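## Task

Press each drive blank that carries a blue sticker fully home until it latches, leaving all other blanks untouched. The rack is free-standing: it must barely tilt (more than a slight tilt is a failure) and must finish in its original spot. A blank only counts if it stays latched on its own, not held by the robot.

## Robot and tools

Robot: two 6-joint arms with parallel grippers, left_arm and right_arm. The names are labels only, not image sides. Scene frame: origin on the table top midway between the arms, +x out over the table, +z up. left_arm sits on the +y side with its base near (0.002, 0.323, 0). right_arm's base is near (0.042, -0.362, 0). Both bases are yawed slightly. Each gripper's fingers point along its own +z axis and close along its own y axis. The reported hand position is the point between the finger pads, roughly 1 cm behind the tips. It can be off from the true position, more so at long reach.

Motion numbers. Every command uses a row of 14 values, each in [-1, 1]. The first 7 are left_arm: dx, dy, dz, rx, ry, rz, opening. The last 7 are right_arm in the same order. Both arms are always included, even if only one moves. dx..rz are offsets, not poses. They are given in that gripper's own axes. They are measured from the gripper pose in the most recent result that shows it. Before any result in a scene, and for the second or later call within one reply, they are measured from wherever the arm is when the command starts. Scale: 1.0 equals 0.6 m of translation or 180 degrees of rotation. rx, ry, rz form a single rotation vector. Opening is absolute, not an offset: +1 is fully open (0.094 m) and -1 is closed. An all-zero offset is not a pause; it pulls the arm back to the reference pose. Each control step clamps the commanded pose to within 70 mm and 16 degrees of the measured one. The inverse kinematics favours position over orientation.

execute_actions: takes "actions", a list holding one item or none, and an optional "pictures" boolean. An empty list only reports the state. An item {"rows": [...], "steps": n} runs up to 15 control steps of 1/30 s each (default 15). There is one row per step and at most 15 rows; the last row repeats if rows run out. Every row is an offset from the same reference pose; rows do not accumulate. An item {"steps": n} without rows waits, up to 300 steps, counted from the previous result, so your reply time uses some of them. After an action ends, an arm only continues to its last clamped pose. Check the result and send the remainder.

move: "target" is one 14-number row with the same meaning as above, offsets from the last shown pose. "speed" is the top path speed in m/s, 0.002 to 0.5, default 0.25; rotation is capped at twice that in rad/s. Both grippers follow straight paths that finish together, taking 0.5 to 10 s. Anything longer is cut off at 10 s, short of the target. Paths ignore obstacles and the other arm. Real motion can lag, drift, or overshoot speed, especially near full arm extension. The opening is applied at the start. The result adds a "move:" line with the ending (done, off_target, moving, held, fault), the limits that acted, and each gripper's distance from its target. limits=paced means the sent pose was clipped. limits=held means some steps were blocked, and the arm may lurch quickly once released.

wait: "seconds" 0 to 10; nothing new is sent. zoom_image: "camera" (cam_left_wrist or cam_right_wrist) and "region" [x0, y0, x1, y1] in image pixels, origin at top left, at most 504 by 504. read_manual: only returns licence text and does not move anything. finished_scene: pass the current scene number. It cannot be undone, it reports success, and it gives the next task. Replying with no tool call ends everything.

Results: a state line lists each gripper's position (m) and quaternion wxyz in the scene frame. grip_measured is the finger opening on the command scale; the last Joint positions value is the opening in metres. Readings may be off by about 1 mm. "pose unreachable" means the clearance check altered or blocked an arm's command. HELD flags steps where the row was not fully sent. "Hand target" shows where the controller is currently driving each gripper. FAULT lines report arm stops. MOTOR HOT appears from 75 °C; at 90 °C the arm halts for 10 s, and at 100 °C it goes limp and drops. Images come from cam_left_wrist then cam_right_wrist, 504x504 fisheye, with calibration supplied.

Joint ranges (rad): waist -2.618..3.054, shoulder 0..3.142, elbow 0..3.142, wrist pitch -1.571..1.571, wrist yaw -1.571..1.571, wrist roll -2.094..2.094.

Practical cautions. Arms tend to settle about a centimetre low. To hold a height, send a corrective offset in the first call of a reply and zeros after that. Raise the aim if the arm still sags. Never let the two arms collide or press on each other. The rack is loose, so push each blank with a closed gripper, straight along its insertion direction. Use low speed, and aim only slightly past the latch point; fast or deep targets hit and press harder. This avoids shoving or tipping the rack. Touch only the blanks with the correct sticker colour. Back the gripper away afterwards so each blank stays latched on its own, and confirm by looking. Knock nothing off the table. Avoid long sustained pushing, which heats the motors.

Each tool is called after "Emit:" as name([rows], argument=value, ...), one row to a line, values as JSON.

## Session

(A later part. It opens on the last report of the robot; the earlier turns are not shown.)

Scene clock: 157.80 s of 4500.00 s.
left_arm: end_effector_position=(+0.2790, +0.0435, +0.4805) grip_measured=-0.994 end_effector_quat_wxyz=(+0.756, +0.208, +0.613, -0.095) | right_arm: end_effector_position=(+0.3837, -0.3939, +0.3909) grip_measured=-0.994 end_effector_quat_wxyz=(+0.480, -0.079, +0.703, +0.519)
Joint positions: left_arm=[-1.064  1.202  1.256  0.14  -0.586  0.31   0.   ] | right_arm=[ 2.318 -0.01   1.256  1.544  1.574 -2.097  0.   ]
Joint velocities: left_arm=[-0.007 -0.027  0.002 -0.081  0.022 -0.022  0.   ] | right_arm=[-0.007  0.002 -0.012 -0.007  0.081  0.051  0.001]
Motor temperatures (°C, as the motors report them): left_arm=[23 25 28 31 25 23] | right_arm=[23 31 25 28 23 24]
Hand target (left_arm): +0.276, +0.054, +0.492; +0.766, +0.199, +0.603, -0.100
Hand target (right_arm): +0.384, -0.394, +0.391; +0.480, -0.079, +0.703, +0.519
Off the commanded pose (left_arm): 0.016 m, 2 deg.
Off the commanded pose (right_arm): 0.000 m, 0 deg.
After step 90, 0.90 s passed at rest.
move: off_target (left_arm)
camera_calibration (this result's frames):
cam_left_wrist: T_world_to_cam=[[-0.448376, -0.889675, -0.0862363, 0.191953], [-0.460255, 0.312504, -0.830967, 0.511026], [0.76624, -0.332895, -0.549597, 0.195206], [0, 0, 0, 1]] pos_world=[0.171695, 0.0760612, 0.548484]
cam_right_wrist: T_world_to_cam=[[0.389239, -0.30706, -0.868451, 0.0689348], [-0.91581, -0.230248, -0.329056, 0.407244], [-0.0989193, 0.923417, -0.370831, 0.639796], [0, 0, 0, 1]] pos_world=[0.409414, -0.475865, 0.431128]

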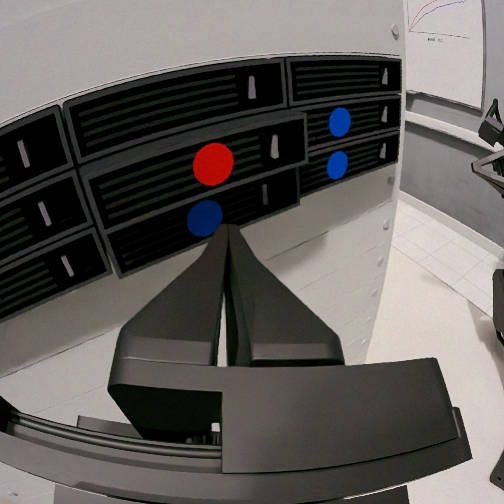

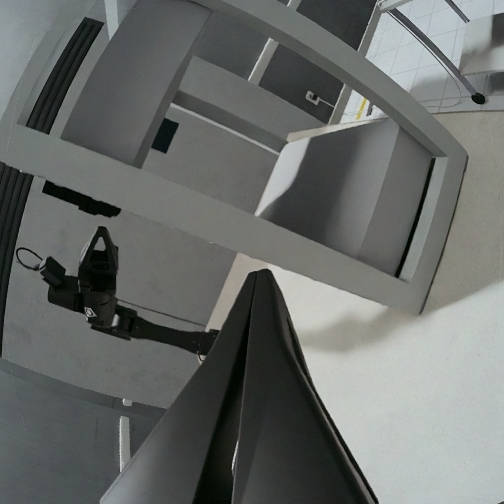

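Emit:
move(target=[0.008,0.01,0,0,0,0,-1,0,0,0,0,0,0,-1], speed=0.08)

Emit:
move(target=[0.02,0.055,0.085,0,0,0,-1,0,0,0,0,0,0,-1], speed=0.04)

Emit:
move(target=[-0.01,-0.06,-0.15,0,0,0,-1,0,0,0,0,0,0,-1], speed=0.12)

Scene clock: 161.60 s of 4500.00 s.
left_arm: end_effector_position=(+0.2830, +0.0435, +0.4726) grip_measured=-0.994 end_effector_quat_wxyz=(+0.753, +0.214, +0.616, -0.091) | right_arm: end_effector_position=(+0.3837, -0.3939, +0.3909) grip_measured=-0.994 end_effector_quat_wxyz=(+0.480, -0.079, +0.703, +0.519)
Joint positions: left_arm=[-1.049  1.202  1.238  0.142 -0.571  0.31   0.   ] | right_arm=[ 2.318 -0.01   1.256  1.544  1.574 -2.097  0.   ]
Joint velocities: left_arm=[ 0.002 -0.022 -0.022 -0.051  0.007 -0.022  0.   ] | right_arm=[ 0.022  0.002  0.002 -0.037 -0.037  0.022 -0.001]
Motor temperatures (°C, as the motors report them): left_arm=[23 25 28 31 25 23] | right_arm=[23 31 25 28 23 24]
Hand target (left_arm): +0.282, +0.049, +0.477; +0.756, +0.208, +0.613, -0.095
Hand target (right_arm): +0.384, -0.394, +0.391; +0.480, -0.079, +0.703, +0.519
Off the commanded pose (left_arm): 0.007 m, 1 deg.
Off the commanded pose (right_arm): 0.000 m, 0 deg.
After step 90, 0.07 s passed at rest.
move: done
camera_calibration (this result's frames):
cam_left_wrist: T_world_to_cam=[[-0.448973, -0.888153, -0.098016, 0.198726], [-0.465128, 0.325959, -0.823047, 0.503356], [0.762941, -0.323936, -0.559452, 0.193048], [0, 0, 0, 1]] pos_world=[0.176063, 0.0749605, 0.541765]
cam_right_wrist: T_world_to_cam=[[0.389239, -0.30706, -0.868451, 0.0689348], [-0.91581, -0.230248, -0.329056, 0.407244], [-0.0989193, 0.923417, -0.370831, 0.639796], [0, 0, 0, 1]] pos_world=[0.409414, -0.475865, 0.431128]

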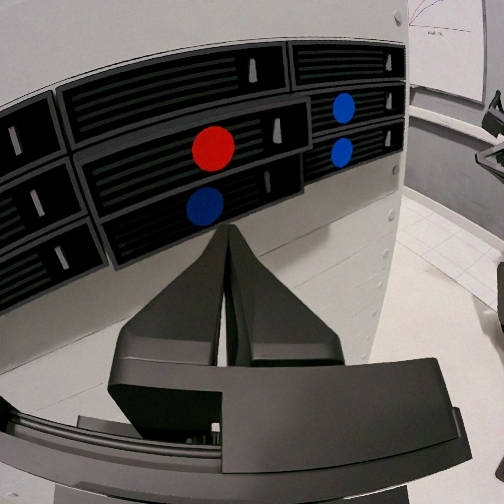

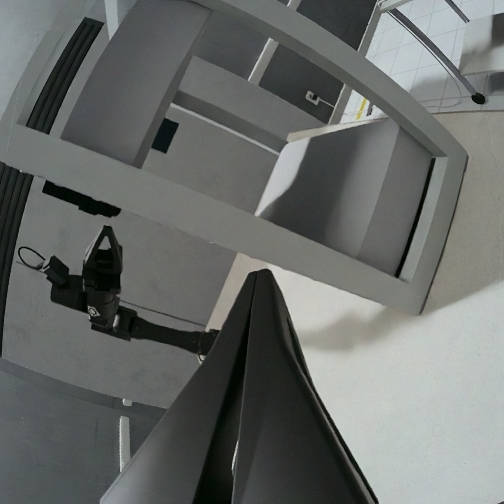

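Scene clock: 163.47 s of 4500.00 s.
left_arm: end_effector_position=(+0.3160, +0.0337, +0.4641) grip_measured=-0.994 end_effector_quat_wxyz=(+0.739, +0.265, +0.607, -0.124) | right_arm: end_effector_position=(+0.3837, -0.3939, +0.3909) grip_measured=-0.994 end_effector_quat_wxyz=(+0.480, -0.079, +0.703, +0.519)
Joint positions: left_arm=[-0.883  1.264  1.277  0.116 -0.285  0.281  0.   ] | right_arm=[ 2.318 -0.01   1.256  1.544  1.574 -2.097  0.   ]
Joint velocities: left_arm=[ 0.012 -0.007 -0.027 -0.007  0.007  0.037  0.   ] | right_arm=[ 0.002 -0.007 -0.012 -0.022 -0.051  0.051  0.   ]
Motor temperatures (°C, as the motors report them): left_arm=[23 25 28 31 25 23] | right_arm=[23 31 25 28 23 24]
Hand target (left_arm): +0.341, +0.054, +0.474; +0.753, +0.214, +0.616, -0.091
Hand target (right_arm): +0.384, -0.394, +0.391; +0.480, -0.079, +0.703, +0.519
Off the commanded pose (left_arm): 0.036 m, 7 deg.
Off the commanded pose (right_arm): 0.000 m, 0 deg.
move: off_target (left_arm)
camera_calibration (this result's frames):
cam_left_wrist: T_world_to_cam=[[-0.552921, -0.823336, -0.128048, 0.248553], [-0.427369, 0.412149, -0.804667, 0.491554], [0.715286, -0.390194, -0.579754, 0.186659], [0, 0, 0, 1]] pos_world=[0.213991, 0.0748822, 0.53558]
cam_right_wrist: T_world_to_cam=[[0.389239, -0.30706, -0.868451, 0.0689348], [-0.91581, -0.230248, -0.329056, 0.407244], [-0.0989193, 0.923417, -0.370831, 0.639796], [0, 0, 0, 1]] pos_world=[0.409414, -0.475865, 0.431128]

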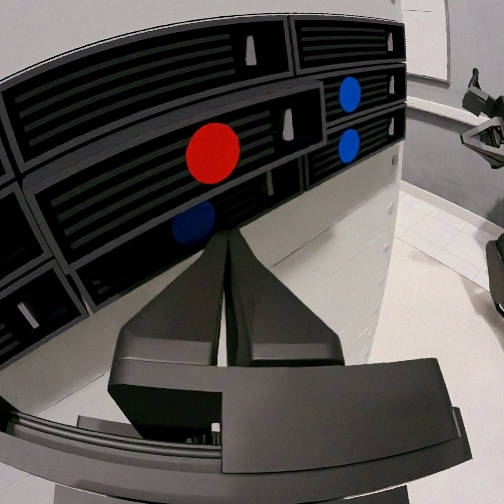

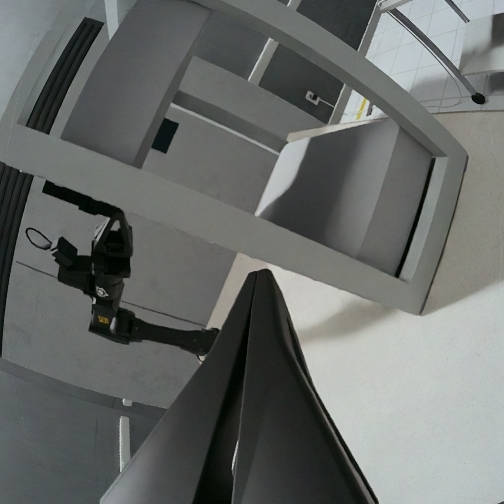

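Scene clock: 164.83 s of 4500.00 s.
left_arm: end_effector_position=(+0.2265, +0.0453, +0.4470) grip_measured=-0.994 end_effector_quat_wxyz=(+0.735, +0.266, +0.611, -0.123) | right_arm: end_effector_position=(+0.3837, -0.3939, +0.3909) grip_measured=-0.994 end_effector_quat_wxyz=(+0.480, -0.079, +0.703, +0.519)
Joint positions: left_arm=[-1.196  1.035  1.085  0.085 -0.597  0.321  0.   ] | right_arm=[ 2.318 -0.01   1.256  1.544  1.574 -2.097  0.   ]
Joint velocities: left_arm=[-0.017 -0.012 -0.007  0.066 -0.066 -0.007 -0.001] | right_arm=[ 0.022  0.007  0.007  0.007  0.081 -0.051 -0.001]
Motor temperatures (°C, as the motors report them): left_arm=[23 25 28 31 25 23] | right_arm=[23 31 25 28 23 24]
Hand target (left_arm): +0.221, +0.052, +0.451; +0.738, +0.264, +0.608, -0.125
Hand target (right_arm): +0.384, -0.394, +0.391; +0.480, -0.079, +0.703, +0.519
Off the commanded pose (left_arm): 0.009 m, 1 deg.
Off the commanded pose (right_arm): 0.000 m, 0 deg.
move: done
camera_calibration (this result's frames):
cam_left_wrist: T_world_to_cam=[[-0.553717, -0.822811, -0.127982, 0.206622], [-0.435182, 0.416977, -0.797964, 0.433308], [0.70994, -0.386151, -0.588959, 0.250447], [0, 0, 0, 1]] pos_world=[0.125176, 0.086042, 0.519711]
cam_right_wrist: T_world_to_cam=[[0.389239, -0.30706, -0.868451, 0.0689348], [-0.91581, -0.230248, -0.329056, 0.407244], [-0.0989193, 0.923417, -0.370831, 0.639796], [0, 0, 0, 1]] pos_world=[0.409414, -0.475865, 0.431128]

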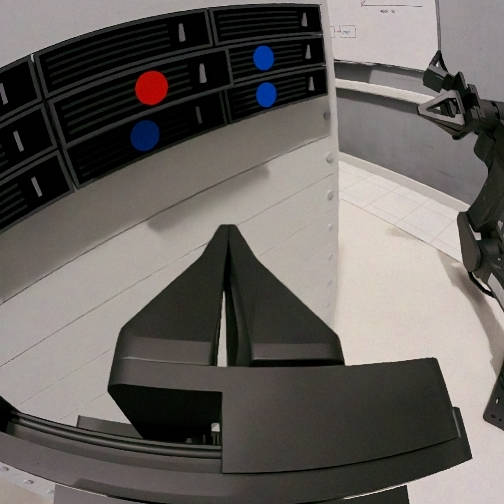

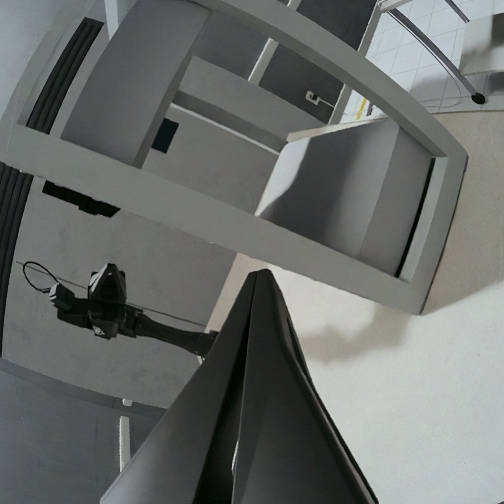

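Emit:
move(target=[-0.052,0.065,0.083,-0.03,0,0,-1,0,0,0,0,0,0,-1], speed=0.1)

Emit:
move(target=[0.012,0.06,0.075,0,0,0,-1,0,0,0,0,0,0,-1], speed=0.04)

Emit:
move(target=[-0.02,-0.06,-0.13,0,0,0,-1,0,0,0,0,0,0,-1], speed=0.12)

Scene clock: 169.07 s of 4500.00 s.
left_arm: end_effector_position=(+0.2783, +0.0461, +0.4845) grip_measured=-0.994 end_effector_quat_wxyz=(+0.745, +0.237, +0.617, -0.090) | right_arm: end_effector_position=(+0.3837, -0.3939, +0.3909) grip_measured=-0.994 end_effector_quat_wxyz=(+0.480, -0.079, +0.703, +0.519)
Joint positions: left_arm=[-1.041  1.193  1.308  0.032 -0.532  0.321  0.   ] | right_arm=[ 2.318 -0.01   1.256  1.544  1.574 -2.097  0.   ]
Joint velocities: left_arm=[ 0.007 -0.017 -0.002 -0.095  0.007  0.007 -0.   ] | right_arm=[-0.012 -0.012  0.002 -0.051  0.051 -0.037 -0.001]
Motor temperatures (°C, as the motors report them): left_arm=[23 25 28 31 25 23] | right_arm=[23 31 25 28 23 24]
Hand target (left_arm): +0.281, +0.046, +0.492; +0.747, +0.232, +0.616, -0.094
Hand target (right_arm): +0.384, -0.394, +0.391; +0.480, -0.079, +0.703, +0.519
Off the commanded pose (left_arm): 0.008 m, 1 deg.
Off the commanded pose (right_arm): 0.000 m, 0 deg.
After step 90, 0.07 s passed at rest.
move: done
camera_calibration (this result's frames):
cam_left_wrist: T_world_to_cam=[[-0.474419, -0.870699, -0.129653, 0.22163], [-0.460127, 0.370833, -0.806701, 0.498789], [0.750473, -0.323058, -0.576562, 0.215861], [0, 0, 0, 1]] pos_world=[0.172654, 0.0777409, 0.555565]
cam_right_wrist: T_world_to_cam=[[0.389239, -0.30706, -0.868451, 0.0689348], [-0.91581, -0.230248, -0.329056, 0.407244], [-0.0989193, 0.923417, -0.370831, 0.639796], [0, 0, 0, 1]] pos_world=[0.409414, -0.475865, 0.431128]

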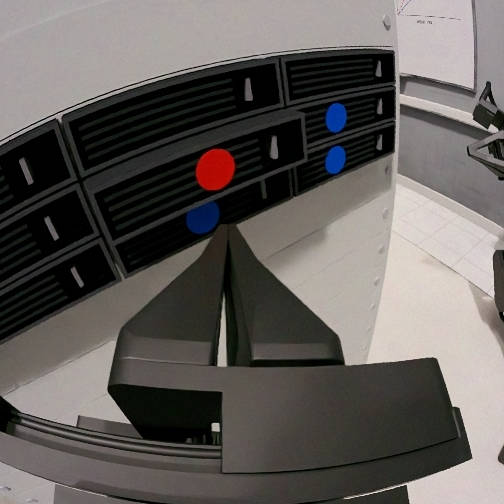

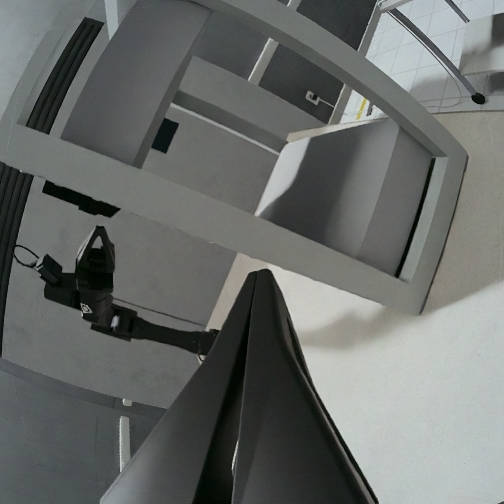

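Scene clock: 170.87 s of 4500.00 s.
left_arm: end_effector_position=(+0.3136, +0.0443, +0.4794) grip_measured=-0.994 end_effector_quat_wxyz=(+0.731, +0.277, +0.613, -0.113) | right_arm: end_effector_position=(+0.3837, -0.3939, +0.3909) grip_measured=-0.994 end_effector_quat_wxyz=(+0.480, -0.079, +0.703, +0.519)
Joint positions: left_arm=[-0.863  1.252  1.361 -0.01  -0.268  0.297  0.   ] | right_arm=[ 2.318 -0.01   1.256  1.544  1.574 -2.097  0.   ]
Joint velocities: left_arm=[-0.002  0.007  0.017  0.037 -0.022 -0.007 -0.   ] | right_arm=[ 0.007 -0.007 -0.012  0.007 -0.037  0.037  0.001]
Motor temperatures (°C, as the motors report them): left_arm=[23 25 28 31 25 23] | right_arm=[23 31 25 28 23 24]
Hand target (left_arm): +0.333, +0.059, +0.491; +0.745, +0.237, +0.617, -0.090
Hand target (right_arm): +0.384, -0.394, +0.391; +0.480, -0.079, +0.703, +0.519
Off the commanded pose (left_arm): 0.028 m, 6 deg.
Off the commanded pose (right_arm): 0.000 m, 0 deg.
move: off_target (left_arm)
camera_calibration (this result's frames):
cam_left_wrist: T_world_to_cam=[[-0.550984, -0.820173, -0.154053, 0.269652], [-0.435887, 0.440264, -0.784965, 0.490435], [0.711631, -0.365353, -0.600081, 0.211173], [0, 0, 0, 1]] pos_world=[0.212071, 0.0823936, 0.553236]
cam_right_wrist: T_world_to_cam=[[0.389239, -0.30706, -0.868451, 0.0689348], [-0.91581, -0.230248, -0.329056, 0.407244], [-0.0989193, 0.923417, -0.370831, 0.639796], [0, 0, 0, 1]] pos_world=[0.409414, -0.475865, 0.431128]

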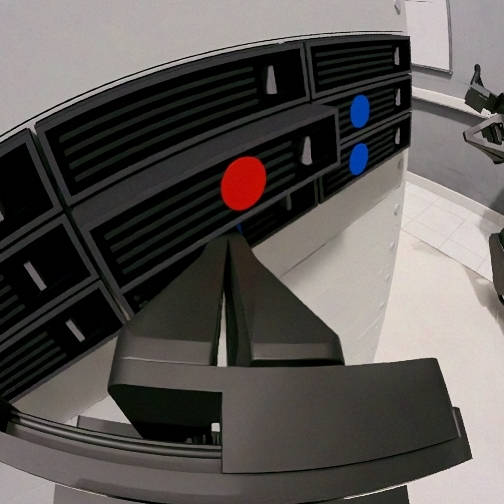

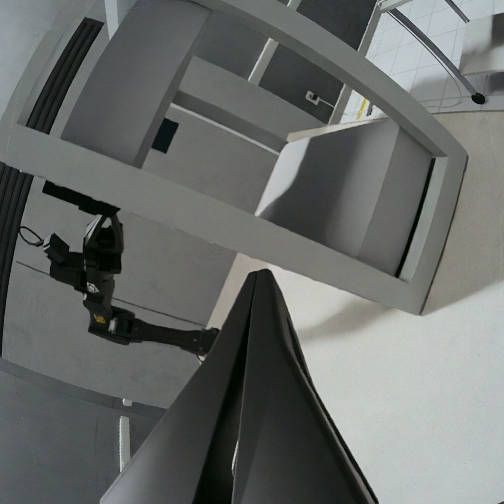

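Scene clock: 172.17 s of 4500.00 s.
left_arm: end_effector_position=(+0.2329, +0.0481, +0.4703) grip_measured=-0.994 end_effector_quat_wxyz=(+0.727, +0.279, +0.617, -0.112) | right_arm: end_effector_position=(+0.3837, -0.3939, +0.3909) grip_measured=-0.994 end_effector_quat_wxyz=(+0.480, -0.079, +0.703, +0.519)
Joint positions: left_arm=[-1.163  1.073  1.231 -0.06  -0.566  0.325  0.   ] | right_arm=[ 2.318 -0.01   1.256  1.544  1.574 -2.097  0.   ]
Joint velocities: left_arm=[-0.012 -0.002 -0.002 -0.007 -0.066 -0.037 -0.001] | right_arm=[-0.042 -0.002  0.002  0.022 -0.066 -0.007  0.   ]
Motor temperatures (°C, as the motors report them): left_arm=[23 25 28 31 25 23] | right_arm=[23 31 25 28 23 24]
Hand target (left_arm): +0.228, +0.055, +0.474; +0.731, +0.277, +0.613, -0.113
Hand target (right_arm): +0.384, -0.394, +0.391; +0.480, -0.079, +0.703, +0.519
Off the commanded pose (left_arm): 0.009 m, 1 deg.
Off the commanded pose (right_arm): 0.000 m, 0 deg.
move: done
camera_calibration (this result's frames):
cam_left_wrist: T_world_to_cam=[[-0.552301, -0.819319, -0.153883, 0.227093], [-0.443572, 0.445113, -0.777894, 0.444667], [0.705838, -0.361373, -0.609263, 0.269996], [0, 0, 0, 1]] pos_world=[0.132091, 0.0857041, 0.545348]
cam_right_wrist: T_world_to_cam=[[0.389239, -0.30706, -0.868451, 0.0689348], [-0.91581, -0.230248, -0.329056, 0.407244], [-0.0989193, 0.923417, -0.370831, 0.639796], [0, 0, 0, 1]] pos_world=[0.409414, -0.475865, 0.431128]

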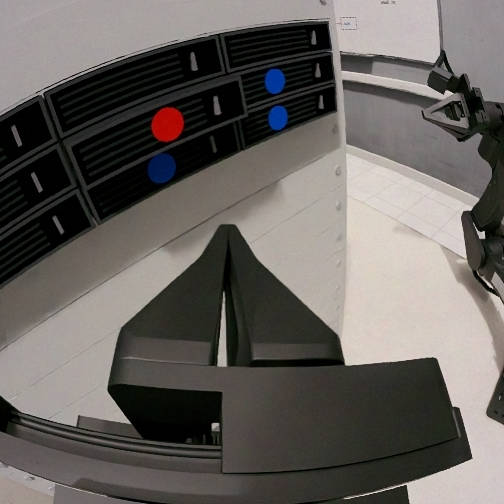

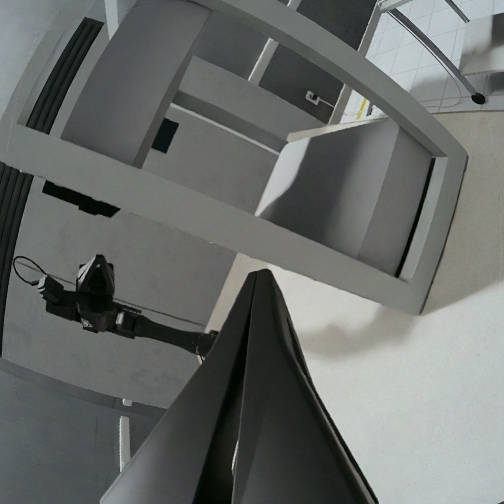

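Emit:
move(target=[-0.08,0,0,-0.08,0.05,0,0.05,0,0,0,0,0,0,-1], speed=0.15)

Emit:
move(target=[0,0,0,0,0,-0.5,0.05,0,0,0,0,0,0,-1])

Scene clock: 178.93 s of 4500.00 s.
left_arm: end_effector_position=(+0.2241, +0.0413, +0.5119) grip_measured=+0.048 end_effector_quat_wxyz=(+0.706, +0.198, +0.680, -0.007) | right_arm: end_effector_position=(+0.3837, -0.3939, +0.3909) grip_measured=-0.994 end_effector_quat_wxyz=(+0.480, -0.079, +0.703, +0.519)
Joint positions: left_arm=[-1.373  1.323  1.665 -0.35  -1.063  0.266  0.049] | right_arm=[ 2.318 -0.01   1.256  1.544  1.574 -2.097  0.   ]
Joint velocities: left_arm=[-0.007  0.007 -0.002 -0.066  0.007 -0.081 -0.001] | right_arm=[-0.007  0.017 -0.012 -0.037  0.095  0.022 -0.001]
Motor temperatures (°C, as the motors report them): left_arm=[23 24 28 31 25 23] | right_arm=[23 32 25 29 23 24]
Hand target (left_arm): +0.222, +0.039, +0.516; +0.706, +0.193, +0.681, -0.012
Hand target (right_arm): +0.384, -0.394, +0.391; +0.480, -0.079, +0.703, +0.519
Off the commanded pose (left_arm): 0.005 m, 1 deg.
Off the commanded pose (right_arm): 0.000 m, 0 deg.
After step 90, 2.17 s passed at rest.
move: done
camera_calibration (this result's frames):
cam_left_wrist: T_world_to_cam=[[-0.313449, -0.937113, -0.153519, 0.174233], [-0.612968, 0.323144, -0.721005, 0.490067], [0.725272, -0.131896, -0.675709, 0.319222], [0, 0, 0, 1]] pos_world=[0.123486, 0.0470182, 0.59579]
cam_right_wrist: T_world_to_cam=[[0.389239, -0.30706, -0.868451, 0.0689348], [-0.91581, -0.230248, -0.329056, 0.407244], [-0.0989193, 0.923417, -0.370831, 0.639796], [0, 0, 0, 1]] pos_world=[0.409414, -0.475865, 0.431128]

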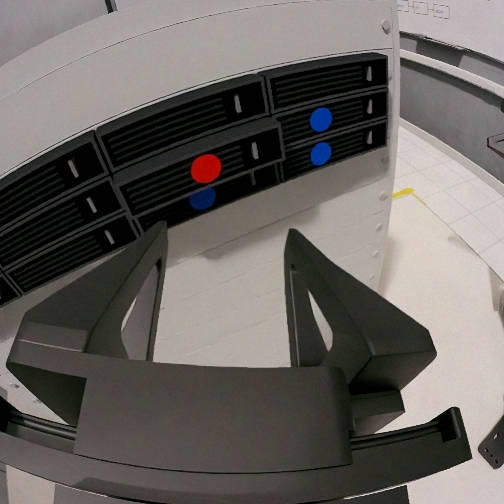

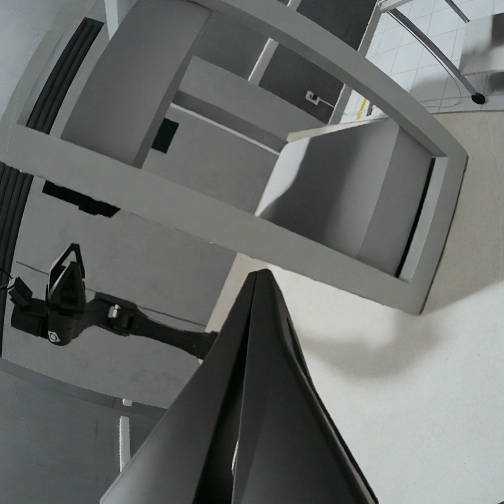

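Scene clock: 182.67 s of 4500.00 s.
left_arm: end_effector_position=(+0.2241, +0.0413, +0.5135) grip_measured=+0.048 end_effector_quat_wxyz=(+0.494, -0.342, +0.619, -0.506) | right_arm: end_effector_position=(+0.3837, -0.3939, +0.3909) grip_measured=-0.994 end_effector_quat_wxyz=(+0.480, -0.079, +0.703, +0.519)
Joint positions: left_arm=[-1.373  1.323  1.665 -0.34  -1.063 -1.3    0.049] | right_arm=[ 2.318 -0.01   1.256  1.544  1.574 -2.097  0.   ]
Joint velocities: left_arm=[-0.007  0.007 -0.007  0.022 -0.022 -0.037  0.   ] | right_arm=[-0.002 -0.022 -0.012 -0.037  0.095 -0.081 -0.   ]
Motor temperatures (°C, as the motors report them): left_arm=[23 24 28 31 25 23] | right_arm=[23 32 25 29 23 24]
Hand target (left_arm): +0.224, +0.041, +0.512; +0.494, -0.341, +0.621, -0.504
Hand target (right_arm): +0.384, -0.394, +0.391; +0.480, -0.079, +0.703, +0.519
Off the commanded pose (left_arm): 0.002 m, 0 deg.
Off the commanded pose (right_arm): 0.000 m, 0 deg.
move: done
camera_calibration (this result's frames):
cam_left_wrist: T_world_to_cam=[[-0.0718515, -0.134511, 0.988304, -0.499139], [-0.857402, -0.49793, -0.130104, 0.276506], [0.509607, -0.856722, -0.0795528, 0.0924604], [0, 0, 0, 1]] pos_world=[0.154095, 0.149754, 0.536631]
cam_right_wrist: T_world_to_cam=[[0.389239, -0.30706, -0.868451, 0.0689348], [-0.91581, -0.230248, -0.329056, 0.407244], [-0.0989193, 0.923417, -0.370831, 0.639796], [0, 0, 0, 1]] pos_world=[0.409414, -0.475865, 0.431128]

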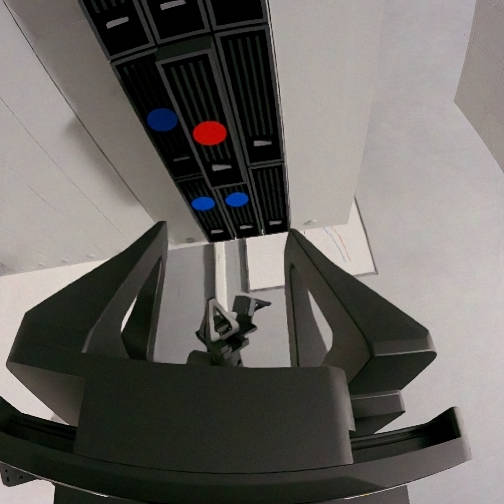

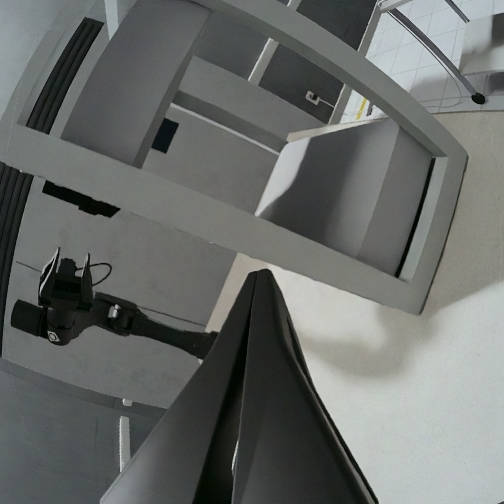

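Emit:
move(target=[-0.037,-0.012,0.132,0,0,0,0.05,0,0,0,0,0,0,-1], speed=0.05)

Scene clock: 186.97 s of 4500.00 s.
left_arm: end_effector_position=(+0.2982, +0.0357, +0.5241) grip_measured=+0.048 end_effector_quat_wxyz=(+0.489, -0.337, +0.621, -0.512) | right_arm: end_effector_position=(+0.3837, -0.3939, +0.3909) grip_measured=-0.994 end_effector_quat_wxyz=(+0.480, -0.079, +0.703, +0.519)
Joint positions: left_arm=[-1.095  1.446  1.808 -0.36  -0.768 -1.303  0.049] | right_arm=[ 2.318 -0.01   1.256  1.544  1.574 -2.097  0.   ]
Joint velocities: left_arm=[-0.002  0.017  0.012 -0.007  0.007 -0.007  0.001] | right_arm=[ 0.002  0.007 -0.007  0.007  0.051 -0.007  0.001]
Motor temperatures (°C, as the motors report them): left_arm=[23 24 28 31 25 23] | right_arm=[23 32 25 29 23 24]
Hand target (left_arm): +0.306, +0.037, +0.526; +0.495, -0.341, +0.618, -0.506
Hand target (right_arm): +0.384, -0.394, +0.391; +0.480, -0.079, +0.703, +0.519
Off the commanded pose (left_arm): 0.008 m, 1 deg.
Off the commanded pose (right_arm): 0.000 m, 0 deg.
move: done
camera_calibration (this result's frames):
cam_left_wrist: T_world_to_cam=[[-0.0741573, -0.129925, 0.988747, -0.504721], [-0.865824, -0.483571, -0.128481, 0.339791], [0.494823, -0.865609, -0.0766321, 0.0539723], [0, 0, 0, 1]] pos_world=[0.230064, 0.145456, 0.546834]
cam_right_wrist: T_world_to_cam=[[0.389239, -0.30706, -0.868451, 0.0689348], [-0.91581, -0.230248, -0.329056, 0.407244], [-0.0989193, 0.923417, -0.370831, 0.639796], [0, 0, 0, 1]] pos_world=[0.409414, -0.475865, 0.431128]

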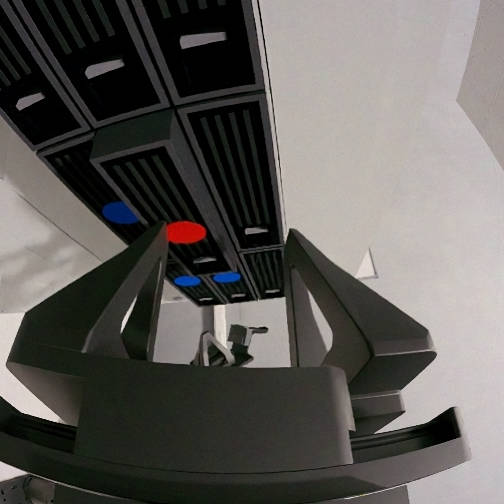

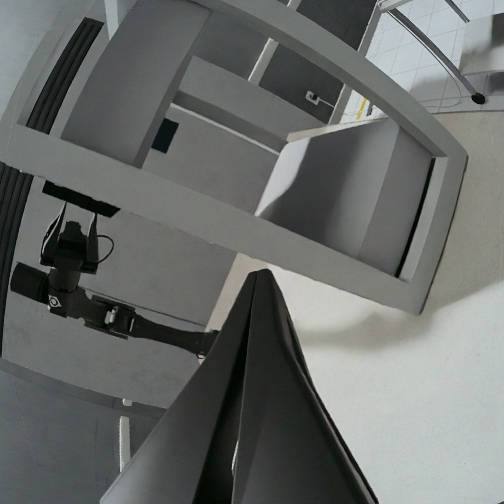

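Emit:
move(target=[0,0.036,-0.015,0,0,0,0.1,0,0,0,0,0,0,-1], speed=0.04)

Scene clock: 189.90 s of 4500.00 s.
left_arm: end_effector_position=(+0.2979, +0.0363, +0.4947) grip_measured=+0.098 end_effector_quat_wxyz=(+0.489, -0.335, +0.630, -0.502) | right_arm: end_effector_position=(+0.3837, -0.3939, +0.3909) grip_measured=-0.994 end_effector_quat_wxyz=(+0.480, -0.079, +0.703, +0.519)
Joint positions: left_arm=[-1.095  1.393  1.654 -0.287 -0.767 -1.304  0.052] | right_arm=[ 2.318 -0.01   1.256  1.544  1.574 -2.097  0.   ]
Joint velocities: left_arm=[-0.002  0.007 -0.022 -0.037  0.095 -0.081 -0.   ] | right_arm=[-0.007 -0.017 -0.002 -0.037  0.007  0.022 -0.   ]
Motor temperatures (°C, as the motors report them): left_arm=[23 24 28 31 25 23] | right_arm=[23 32 25 29 23 24]
Hand target (left_arm): +0.292, +0.044, +0.503; +0.489, -0.337, +0.621, -0.511
Hand target (right_arm): +0.384, -0.394, +0.391; +0.480, -0.079, +0.703, +0.519
Off the commanded pose (left_arm): 0.013 m, 2 deg.
Off the commanded pose (right_arm): 0.000 m, 0 deg.
move: off_target (left_arm)
camera_calibration (this result's frames):
cam_left_wrist: T_world_to_cam=[[-0.0607827, -0.153738, 0.98624, -0.477535], [-0.867751, -0.480146, -0.128327, 0.336355], [0.493269, -0.863611, -0.104222, 0.0664002], [0, 0, 0, 1]] pos_world=[0.230094, 0.145428, 0.521048]
cam_right_wrist: T_world_to_cam=[[0.389239, -0.30706, -0.868451, 0.0689348], [-0.91581, -0.230248, -0.329056, 0.407244], [-0.0989193, 0.923417, -0.370831, 0.639796], [0, 0, 0, 1]] pos_world=[0.409414, -0.475865, 0.431128]

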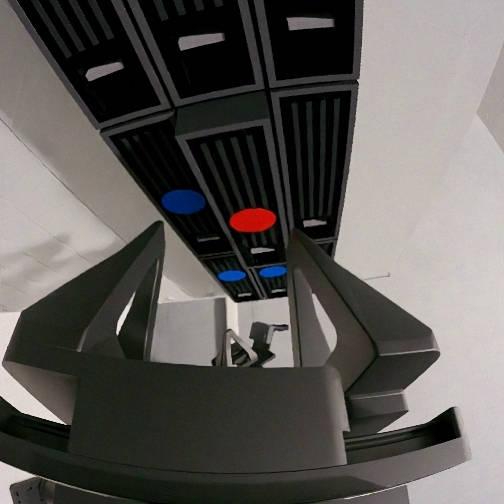

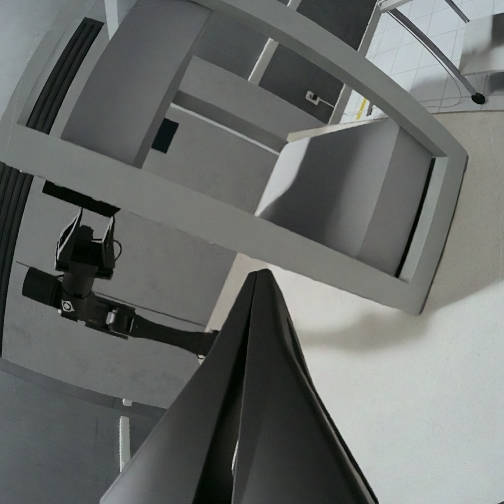

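Emit:
move(target=[0,-0.027,0,0,0,0,0.1,0,0,0,0,0,0,-1], speed=0.03)

Scene clock: 192.47 s of 4500.00 s.
left_arm: end_effector_position=(+0.2985, +0.0358, +0.5083) grip_measured=+0.098 end_effector_quat_wxyz=(+0.490, -0.336, +0.627, -0.504) | right_arm: end_effector_position=(+0.3837, -0.3939, +0.3909) grip_measured=-0.994 end_effector_quat_wxyz=(+0.480, -0.079, +0.703, +0.519)
Joint positions: left_arm=[-1.095  1.42   1.732 -0.329 -0.77  -1.304  0.052] | right_arm=[ 2.318 -0.01   1.256  1.544  1.574 -2.097  0.   ]
Joint velocities: left_arm=[-0.002 -0.002 -0.002 -0.007 -0.022 -0.051  0.   ] | right_arm=[-0.007  0.012 -0.002 -0.066 -0.081 -0.066 -0.   ]
Motor temperatures (°C, as the motors report them): left_arm=[23 24 28 31 25 23] | right_arm=[23 32 25 29 23 24]
Hand target (left_arm): +0.297, +0.032, +0.510; +0.489, -0.334, +0.630, -0.502
Hand target (right_arm): +0.384, -0.394, +0.391; +0.480, -0.079, +0.703, +0.519
Off the commanded pose (left_arm): 0.005 m, 0 deg.
Off the commanded pose (right_arm): 0.000 m, 0 deg.
move: done
camera_calibration (this result's frames):
cam_left_wrist: T_world_to_cam=[[-0.064222, -0.146942, 0.987058, -0.49063], [-0.866157, -0.483033, -0.128264, 0.337979], [0.495629, -0.863185, -0.0962531, 0.0623266], [0, 0, 0, 1]] pos_world=[0.230343, 0.144961, 0.53363]
cam_right_wrist: T_world_to_cam=[[0.389239, -0.30706, -0.868451, 0.0689348], [-0.91581, -0.230248, -0.329056, 0.407244], [-0.0989193, 0.923417, -0.370831, 0.639796], [0, 0, 0, 1]] pos_world=[0.409414, -0.475865, 0.431128]

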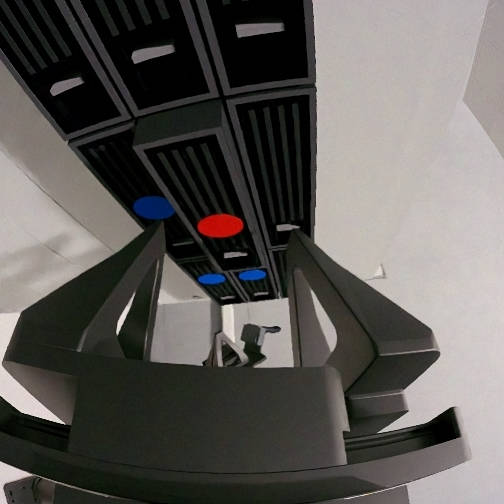

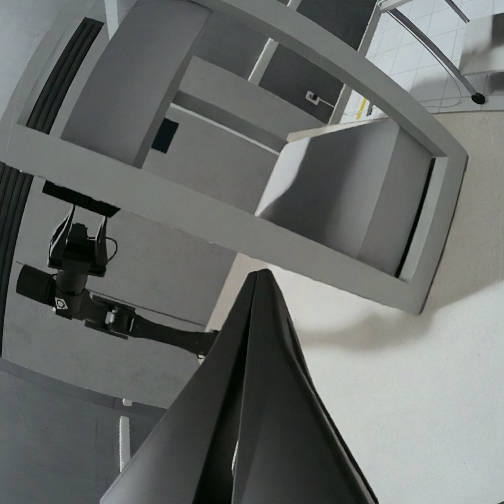

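Emit:
move(target=[-0.016,-0.006,0.04,0,0,0,0.1,0,0,0,0,0,0,-1], speed=0.03)

Emit:
move(target=[0,0,0,0,0,0,-0.55,0,0,0,0,0,0,-1])

Scene clock: 195.90 s of 4500.00 s.
left_arm: end_effector_position=(+0.3112, +0.0319, +0.5106) grip_measured=+0.098 end_effector_quat_wxyz=(+0.479, -0.324, +0.636, -0.510) | right_arm: end_effector_position=(+0.3837, -0.3939, +0.3909) grip_measured=-0.994 end_effector_quat_wxyz=(+0.480, -0.079, +0.703, +0.519)
Joint positions: left_arm=[-1.043  1.448  1.774 -0.351 -0.679 -1.304  0.052] | right_arm=[ 2.318 -0.01   1.256  1.544  1.574 -2.097  0.   ]
Joint velocities: left_arm=[-0.007  0.007 -0.002 -0.051  0.007 -0.007 -0.   ] | right_arm=[ 0.007 -0.022  0.012 -0.037 -0.007  0.022  0.   ]
Motor temperatures (°C, as the motors report them): left_arm=[23 24 28 31 25 23] | right_arm=[23 32 25 29 23 24]
Hand target (left_arm): +0.324, +0.037, +0.514; +0.490, -0.336, +0.627, -0.504
Hand target (right_arm): +0.384, -0.394, +0.391; +0.480, -0.079, +0.703, +0.519
Off the commanded pose (left_arm): 0.014 m, 2 deg.
Off the commanded pose (right_arm): 0.000 m, 0 deg.
move: off_target (left_arm)
camera_calibration (this result's frames):
cam_left_wrist: T_world_to_cam=[[-0.0641312, -0.150074, 0.986593, -0.492293], [-0.884485, -0.449279, -0.125835, 0.350765], [0.46214, -0.880696, -0.103925, 0.0677548], [0, 0, 0, 1]] pos_world=[0.247363, 0.143383, 0.536873]
cam_right_wrist: T_world_to_cam=[[0.389239, -0.30706, -0.868451, 0.0689348], [-0.91581, -0.230248, -0.329056, 0.407244], [-0.0989193, 0.923417, -0.370831, 0.639796], [0, 0, 0, 1]] pos_world=[0.409414, -0.475865, 0.431128]

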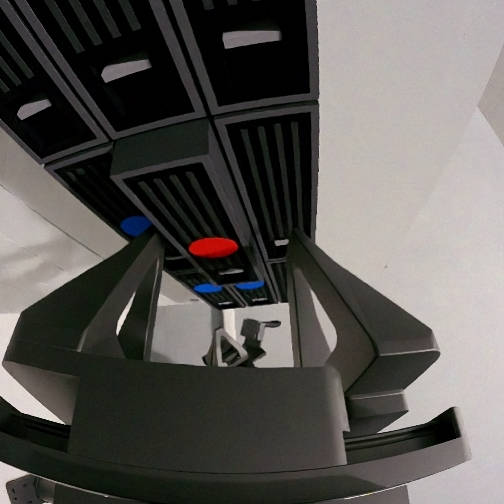

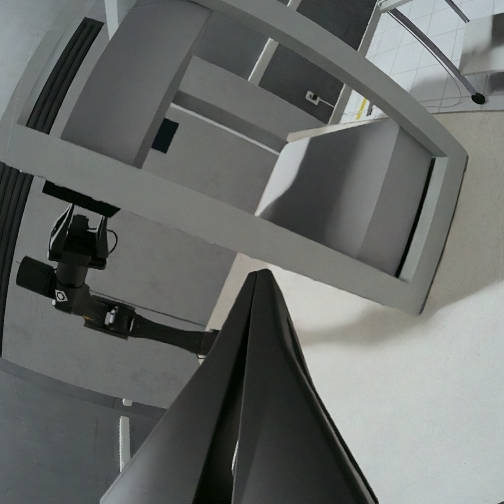

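Scene clock: 196.40 s of 4500.00 s.
left_arm: end_effector_position=(+0.3117, +0.0315, +0.5058) grip_measured=-0.392 end_effector_quat_wxyz=(+0.463, -0.344, +0.631, -0.519) | right_arm: end_effector_position=(+0.3837, -0.3939, +0.3909) grip_measured=-0.994 end_effector_quat_wxyz=(+0.480, -0.079, +0.703, +0.519)
Joint positions: left_arm=[-1.043  1.448  1.768 -0.361 -0.681 -1.367  0.029] | right_arm=[ 2.318 -0.01   1.256  1.544  1.574 -2.097  0.   ]
Joint velocities: left_arm=[-0.007 -0.007 -0.007 -0.022 -0.022 -0.022  0.   ] | right_arm=[-0.017 -0.012 -0.012  0.037 -0.066 -0.007  0.   ]
Motor temperatures (°C, as the motors report them): left_arm=[23 24 28 31 25 23] | right_arm=[23 32 25 29 23 24]
Hand target (left_arm): +0.311, +0.032, +0.510; +0.479, -0.325, +0.636, -0.510
Hand target (right_arm): +0.384, -0.394, +0.391; +0.480, -0.079, +0.703, +0.519
Off the commanded pose (left_arm): 0.005 m, 3 deg.
Off the commanded pose (right_arm): 0.000 m, 0 deg.
move: off_target (left_arm)
camera_calibration (this result's frames):
cam_left_wrist: T_world_to_cam=[[-0.034375, -0.105868, 0.993786, -0.501879], [-0.885917, -0.45701, -0.0793289, 0.327632], [0.462568, -0.883139, -0.0780802, 0.0536074], [0, 0, 0, 1]] pos_world=[0.248205, 0.143941, 0.528937]
cam_right_wrist: T_world_to_cam=[[0.389239, -0.30706, -0.868451, 0.0689348], [-0.91581, -0.230248, -0.329056, 0.407244], [-0.0989193, 0.923417, -0.370831, 0.639796], [0, 0, 0, 1]] pos_world=[0.409414, -0.475865, 0.431128]

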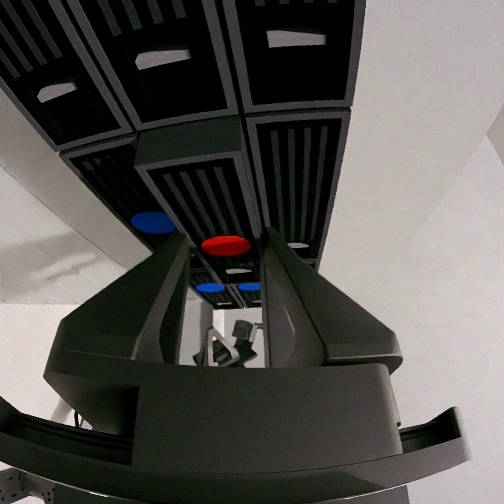

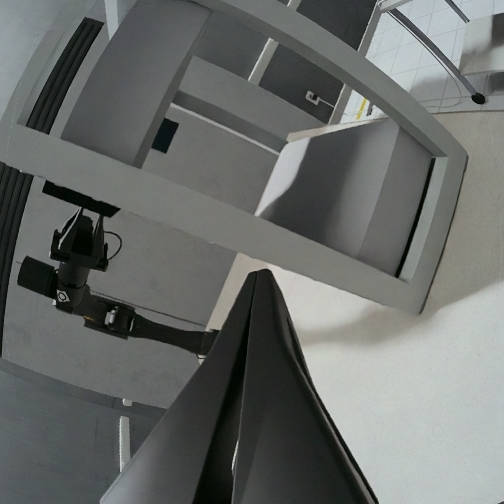

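Emit:
move(target=[0.015,-0.005,-0.05,0,0,0,-0.55,0,0,0,0,0,0,-1], speed=0.03)

Scene clock: 200.97 s of 4500.00 s.
left_arm: end_effector_position=(+0.2937, +0.0289, +0.5052) grip_measured=-0.414 end_effector_quat_wxyz=(+0.460, -0.366, +0.615, -0.525) | right_arm: end_effector_position=(+0.3837, -0.3939, +0.3909) grip_measured=-0.994 end_effector_quat_wxyz=(+0.480, -0.079, +0.703, +0.519)
Joint positions: left_arm=[-1.12   1.432  1.743 -0.346 -0.788 -1.413  0.028] | right_arm=[ 2.318 -0.01   1.256  1.544  1.574 -2.097  0.   ]
Joint velocities: left_arm=[-0.012  0.002 -0.007 -0.066 -0.066 -0.037 -0.   ] | right_arm=[ 0.017 -0.017 -0.012 -0.037 -0.081 -0.066 -0.   ]
Motor temperatures (°C, as the motors report them): left_arm=[23 24 28 31 25 23] | right_arm=[23 32 25 29 23 24]
Hand target (left_arm): +0.281, +0.033, +0.508; +0.463, -0.344, +0.630, -0.520
Hand target (right_arm): +0.384, -0.394, +0.391; +0.480, -0.079, +0.703, +0.519
Off the commanded pose (left_arm): 0.014 m, 3 deg.
Off the commanded pose (right_arm): 0.000 m, 0 deg.
After step 90, 0.27 s passed at rest.
move: off_target (left_arm)
camera_calibration (this result's frames):
cam_left_wrist: T_world_to_cam=[[-0.0235888, -0.0592465, 0.997965, -0.508861], [-0.871993, -0.487007, -0.0495235, 0.292137], [0.48895, -0.871386, -0.0401746, 0.0323355], [0, 0, 0, 1]] pos_world=[0.226927, 0.140301, 0.523592]
cam_right_wrist: T_world_to_cam=[[0.389239, -0.30706, -0.868451, 0.0689348], [-0.91581, -0.230248, -0.329056, 0.407244], [-0.0989193, 0.923417, -0.370831, 0.639796], [0, 0, 0, 1]] pos_world=[0.409414, -0.475865, 0.431128]

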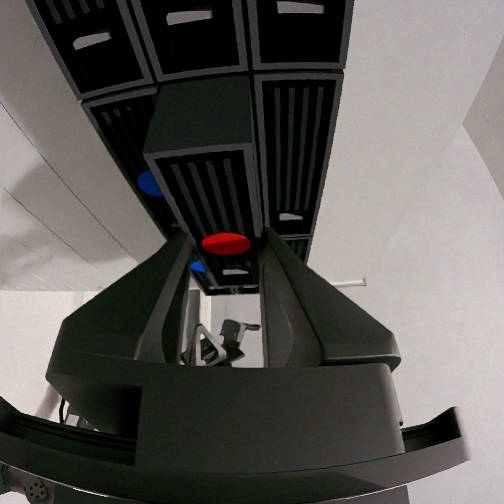

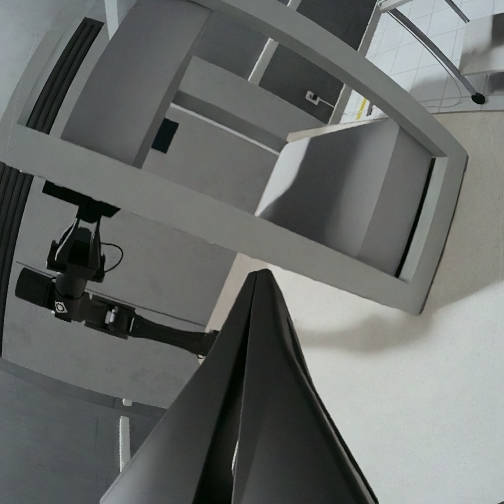

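Emit:
move(target=[0.006,0,-0.032,0,0,0,-0.55,0,0,0,0,0,0,-1], speed=0.03)

Emit:
move(target=[0,0,0,0,0,0,0.3,0,0,0,0,0,0,-1])

Emit:
move(target=[0.05,0,-0.17,0,0,0.5,0.3,0,0,0,0,0,0,-1], speed=0.08)

Scene clock: 204.50 s of 4500.00 s.
left_arm: end_effector_position=(+0.2873, +0.0280, +0.5047) grip_measured=-0.429 end_effector_quat_wxyz=(+0.461, -0.384, +0.600, -0.529) | right_arm: end_effector_position=(+0.3837, -0.3939, +0.3909) grip_measured=-0.994 end_effector_quat_wxyz=(+0.480, -0.079, +0.703, +0.519)
Joint positions: left_arm=[-1.156  1.432  1.729 -0.321 -0.854 -1.44   0.027] | right_arm=[ 2.318 -0.01   1.256  1.544  1.574 -2.097  0.   ]
Joint velocities: left_arm=[-0.012 -0.017  0.002  0.037 -0.007  0.007  0.001] | right_arm=[ 0.012 -0.002 -0.012 -0.066 -0.037 -0.11  -0.   ]
Motor temperatures (°C, as the motors report them): left_arm=[23 25 28 31 25 23] | right_arm=[23 32 25 29 23 24]
Hand target (left_arm): +0.275, +0.031, +0.505; +0.460, -0.366, +0.615, -0.525
Hand target (right_arm): +0.384, -0.394, +0.391; +0.480, -0.079, +0.703, +0.519
Off the commanded pose (left_arm): 0.013 m, 3 deg.
Off the commanded pose (right_arm): 0.000 m, 0 deg.
move: off_target (left_arm)
camera_calibration (this result's frames):
cam_left_wrist: T_world_to_cam=[[-0.0211697, -0.0250023, 0.999463, -0.510961], [-0.856879, -0.514583, -0.0310223, 0.273182], [0.515083, -0.857076, -0.0105304, 0.011797], [0, 0, 0, 1]] pos_world=[0.217191, 0.137911, 0.519286]
cam_right_wrist: T_world_to_cam=[[0.389239, -0.30706, -0.868451, 0.0689348], [-0.91581, -0.230248, -0.329056, 0.407244], [-0.0989193, 0.923417, -0.370831, 0.639796], [0, 0, 0, 1]] pos_world=[0.409414, -0.475865, 0.431128]

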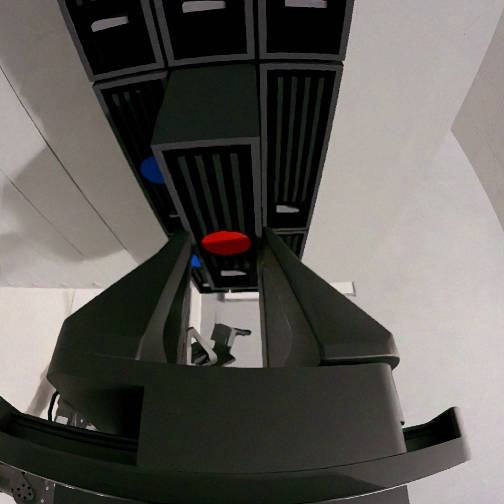

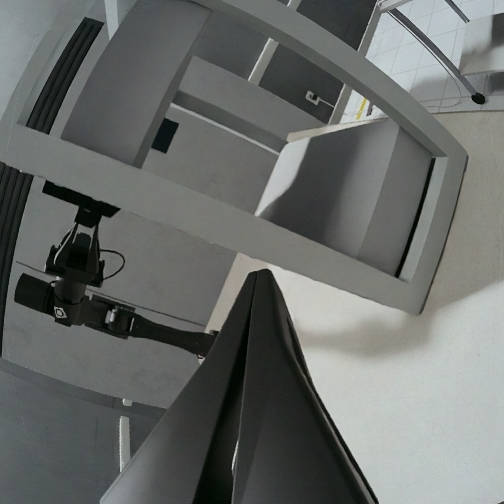

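Scene clock: 205.00 s of 4500.00 s.
left_arm: end_effector_position=(+0.2872, +0.0279, +0.5049) grip_measured=+0.298 end_effector_quat_wxyz=(+0.461, -0.384, +0.600, -0.529) | right_arm: end_effector_position=(+0.3837, -0.3939, +0.3909) grip_measured=-0.994 end_effector_quat_wxyz=(+0.480, -0.079, +0.703, +0.519)
Joint positions: left_arm=[-1.157  1.432  1.729 -0.32  -0.854 -1.441  0.061] | right_arm=[ 2.318 -0.01   1.256  1.544  1.574 -2.097  0.   ]
Joint velocities: left_arm=[ 0.002 -0.022 -0.012 -0.022  0.037 -0.051 -0.001] | right_arm=[ 0.007  0.017 -0.002  0.007  0.022  0.051  0.   ]
Motor temperatures (°C, as the motors report them): left_arm=[23 25 28 31 25 23] | right_arm=[23 32 25 29 23 24]
Hand target (left_arm): +0.287, +0.028, +0.505; +0.461, -0.384, +0.601, -0.529
Hand target (right_arm): +0.384, -0.394, +0.391; +0.480, -0.079, +0.703, +0.519
Off the commanded pose (left_arm): 0.000 m, 0 deg.
Off the commanded pose (right_arm): 0.000 m, 0 deg.
move: done
camera_calibration (this result's frames):
cam_left_wrist: T_world_to_cam=[[-0.0215504, -0.0235896, 0.999489, -0.511124], [-0.857061, -0.514305, -0.0306179, 0.272876], [0.514764, -0.857283, -0.00913427, 0.0111512], [0, 0, 0, 1]] pos_world=[0.217116, 0.137844, 0.51932]
cam_right_wrist: T_world_to_cam=[[0.389239, -0.30706, -0.868451, 0.0689348], [-0.91581, -0.230248, -0.329056, 0.407244], [-0.0989193, 0.923417, -0.370831, 0.639796], [0, 0, 0, 1]] pos_world=[0.409414, -0.475865, 0.431128]

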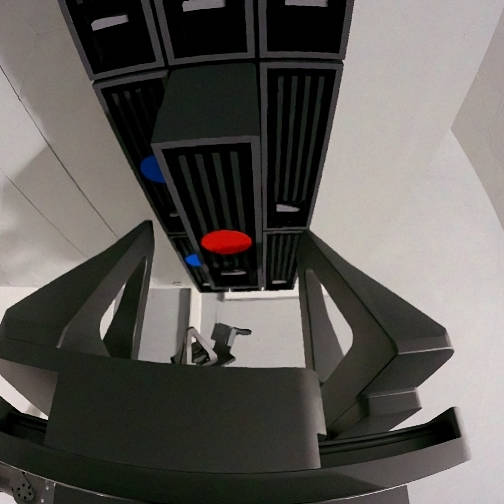

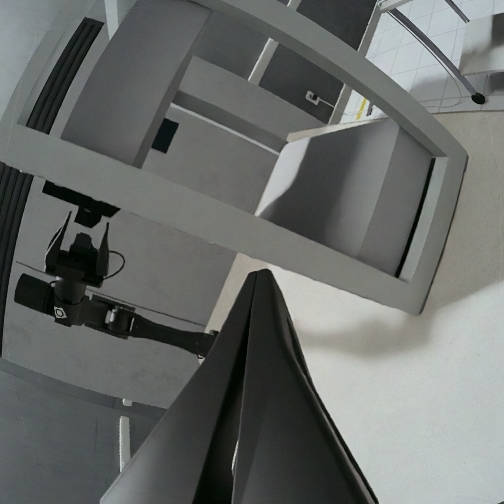

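Scene clock: 215.17 s of 4500.00 s.
left_arm: end_effector_position=(+0.1834, +0.0178, +0.4976) grip_measured=+0.298 end_effector_quat_wxyz=(+0.698, +0.154, +0.698, -0.047) | right_arm: end_effector_position=(+0.3837, -0.3939, +0.3909) grip_measured=-0.994 end_effector_quat_wxyz=(+0.480, -0.079, +0.703, +0.519)
Joint positions: left_arm=[-1.552  1.376  1.671 -0.365 -1.25   0.083  0.061] | right_arm=[ 2.318 -0.01   1.256  1.544  1.574 -2.097  0.   ]
Joint velocities: left_arm=[ 0.002 -0.002 -0.017 -0.037  0.037  0.037  0.   ] | right_arm=[-0.007  0.012  0.002  0.022 -0.007  0.007 -0.   ]
Motor temperatures (°C, as the motors report them): left_arm=[23 25 28 31 25 23] | right_arm=[23 32 25 29 23 24]
Hand target (left_arm): +0.180, +0.028, +0.502; +0.700, +0.152, +0.696, -0.049
Hand target (right_arm): +0.384, -0.394, +0.391; +0.480, -0.079, +0.703, +0.519
Off the commanded pose (left_arm): 0.012 m, 0 deg.
Off the commanded pose (right_arm): 0.000 m, 0 deg.
move: off_target (left_arm)
camera_calibration (this result's frames):
cam_left_wrist: T_world_to_cam=[[-0.308151, -0.950869, -0.0298603, 0.0749489], [-0.653647, 0.234427, -0.719576, 0.470751], [0.691222, -0.20222, -0.693771, 0.352497], [0, 0, 0, 1]] pos_world=[0.0871466, 0.032192, 0.585532]
cam_right_wrist: T_world_to_cam=[[0.389239, -0.30706, -0.868451, 0.0689348], [-0.91581, -0.230248, -0.329056, 0.407244], [-0.0989193, 0.923417, -0.370831, 0.639796], [0, 0, 0, 1]] pos_world=[0.409414, -0.475865, 0.431128]

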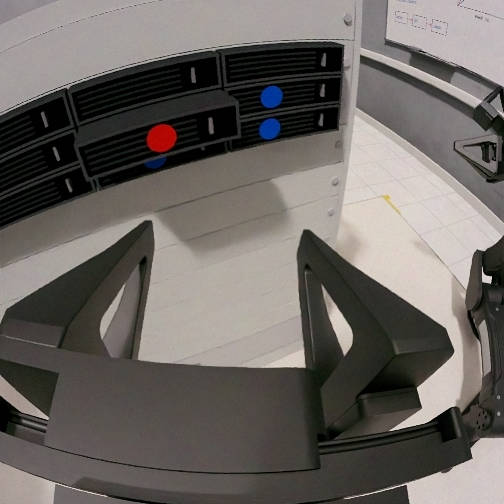

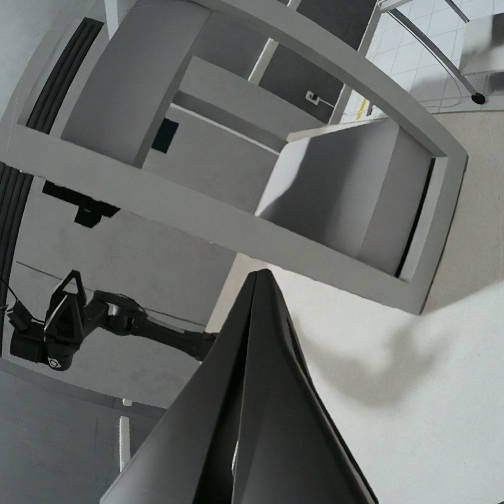

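Red is restored and the blue blanks are flush.

Emit:
finished_scene(scene=1)

The scene is finished: the task was done.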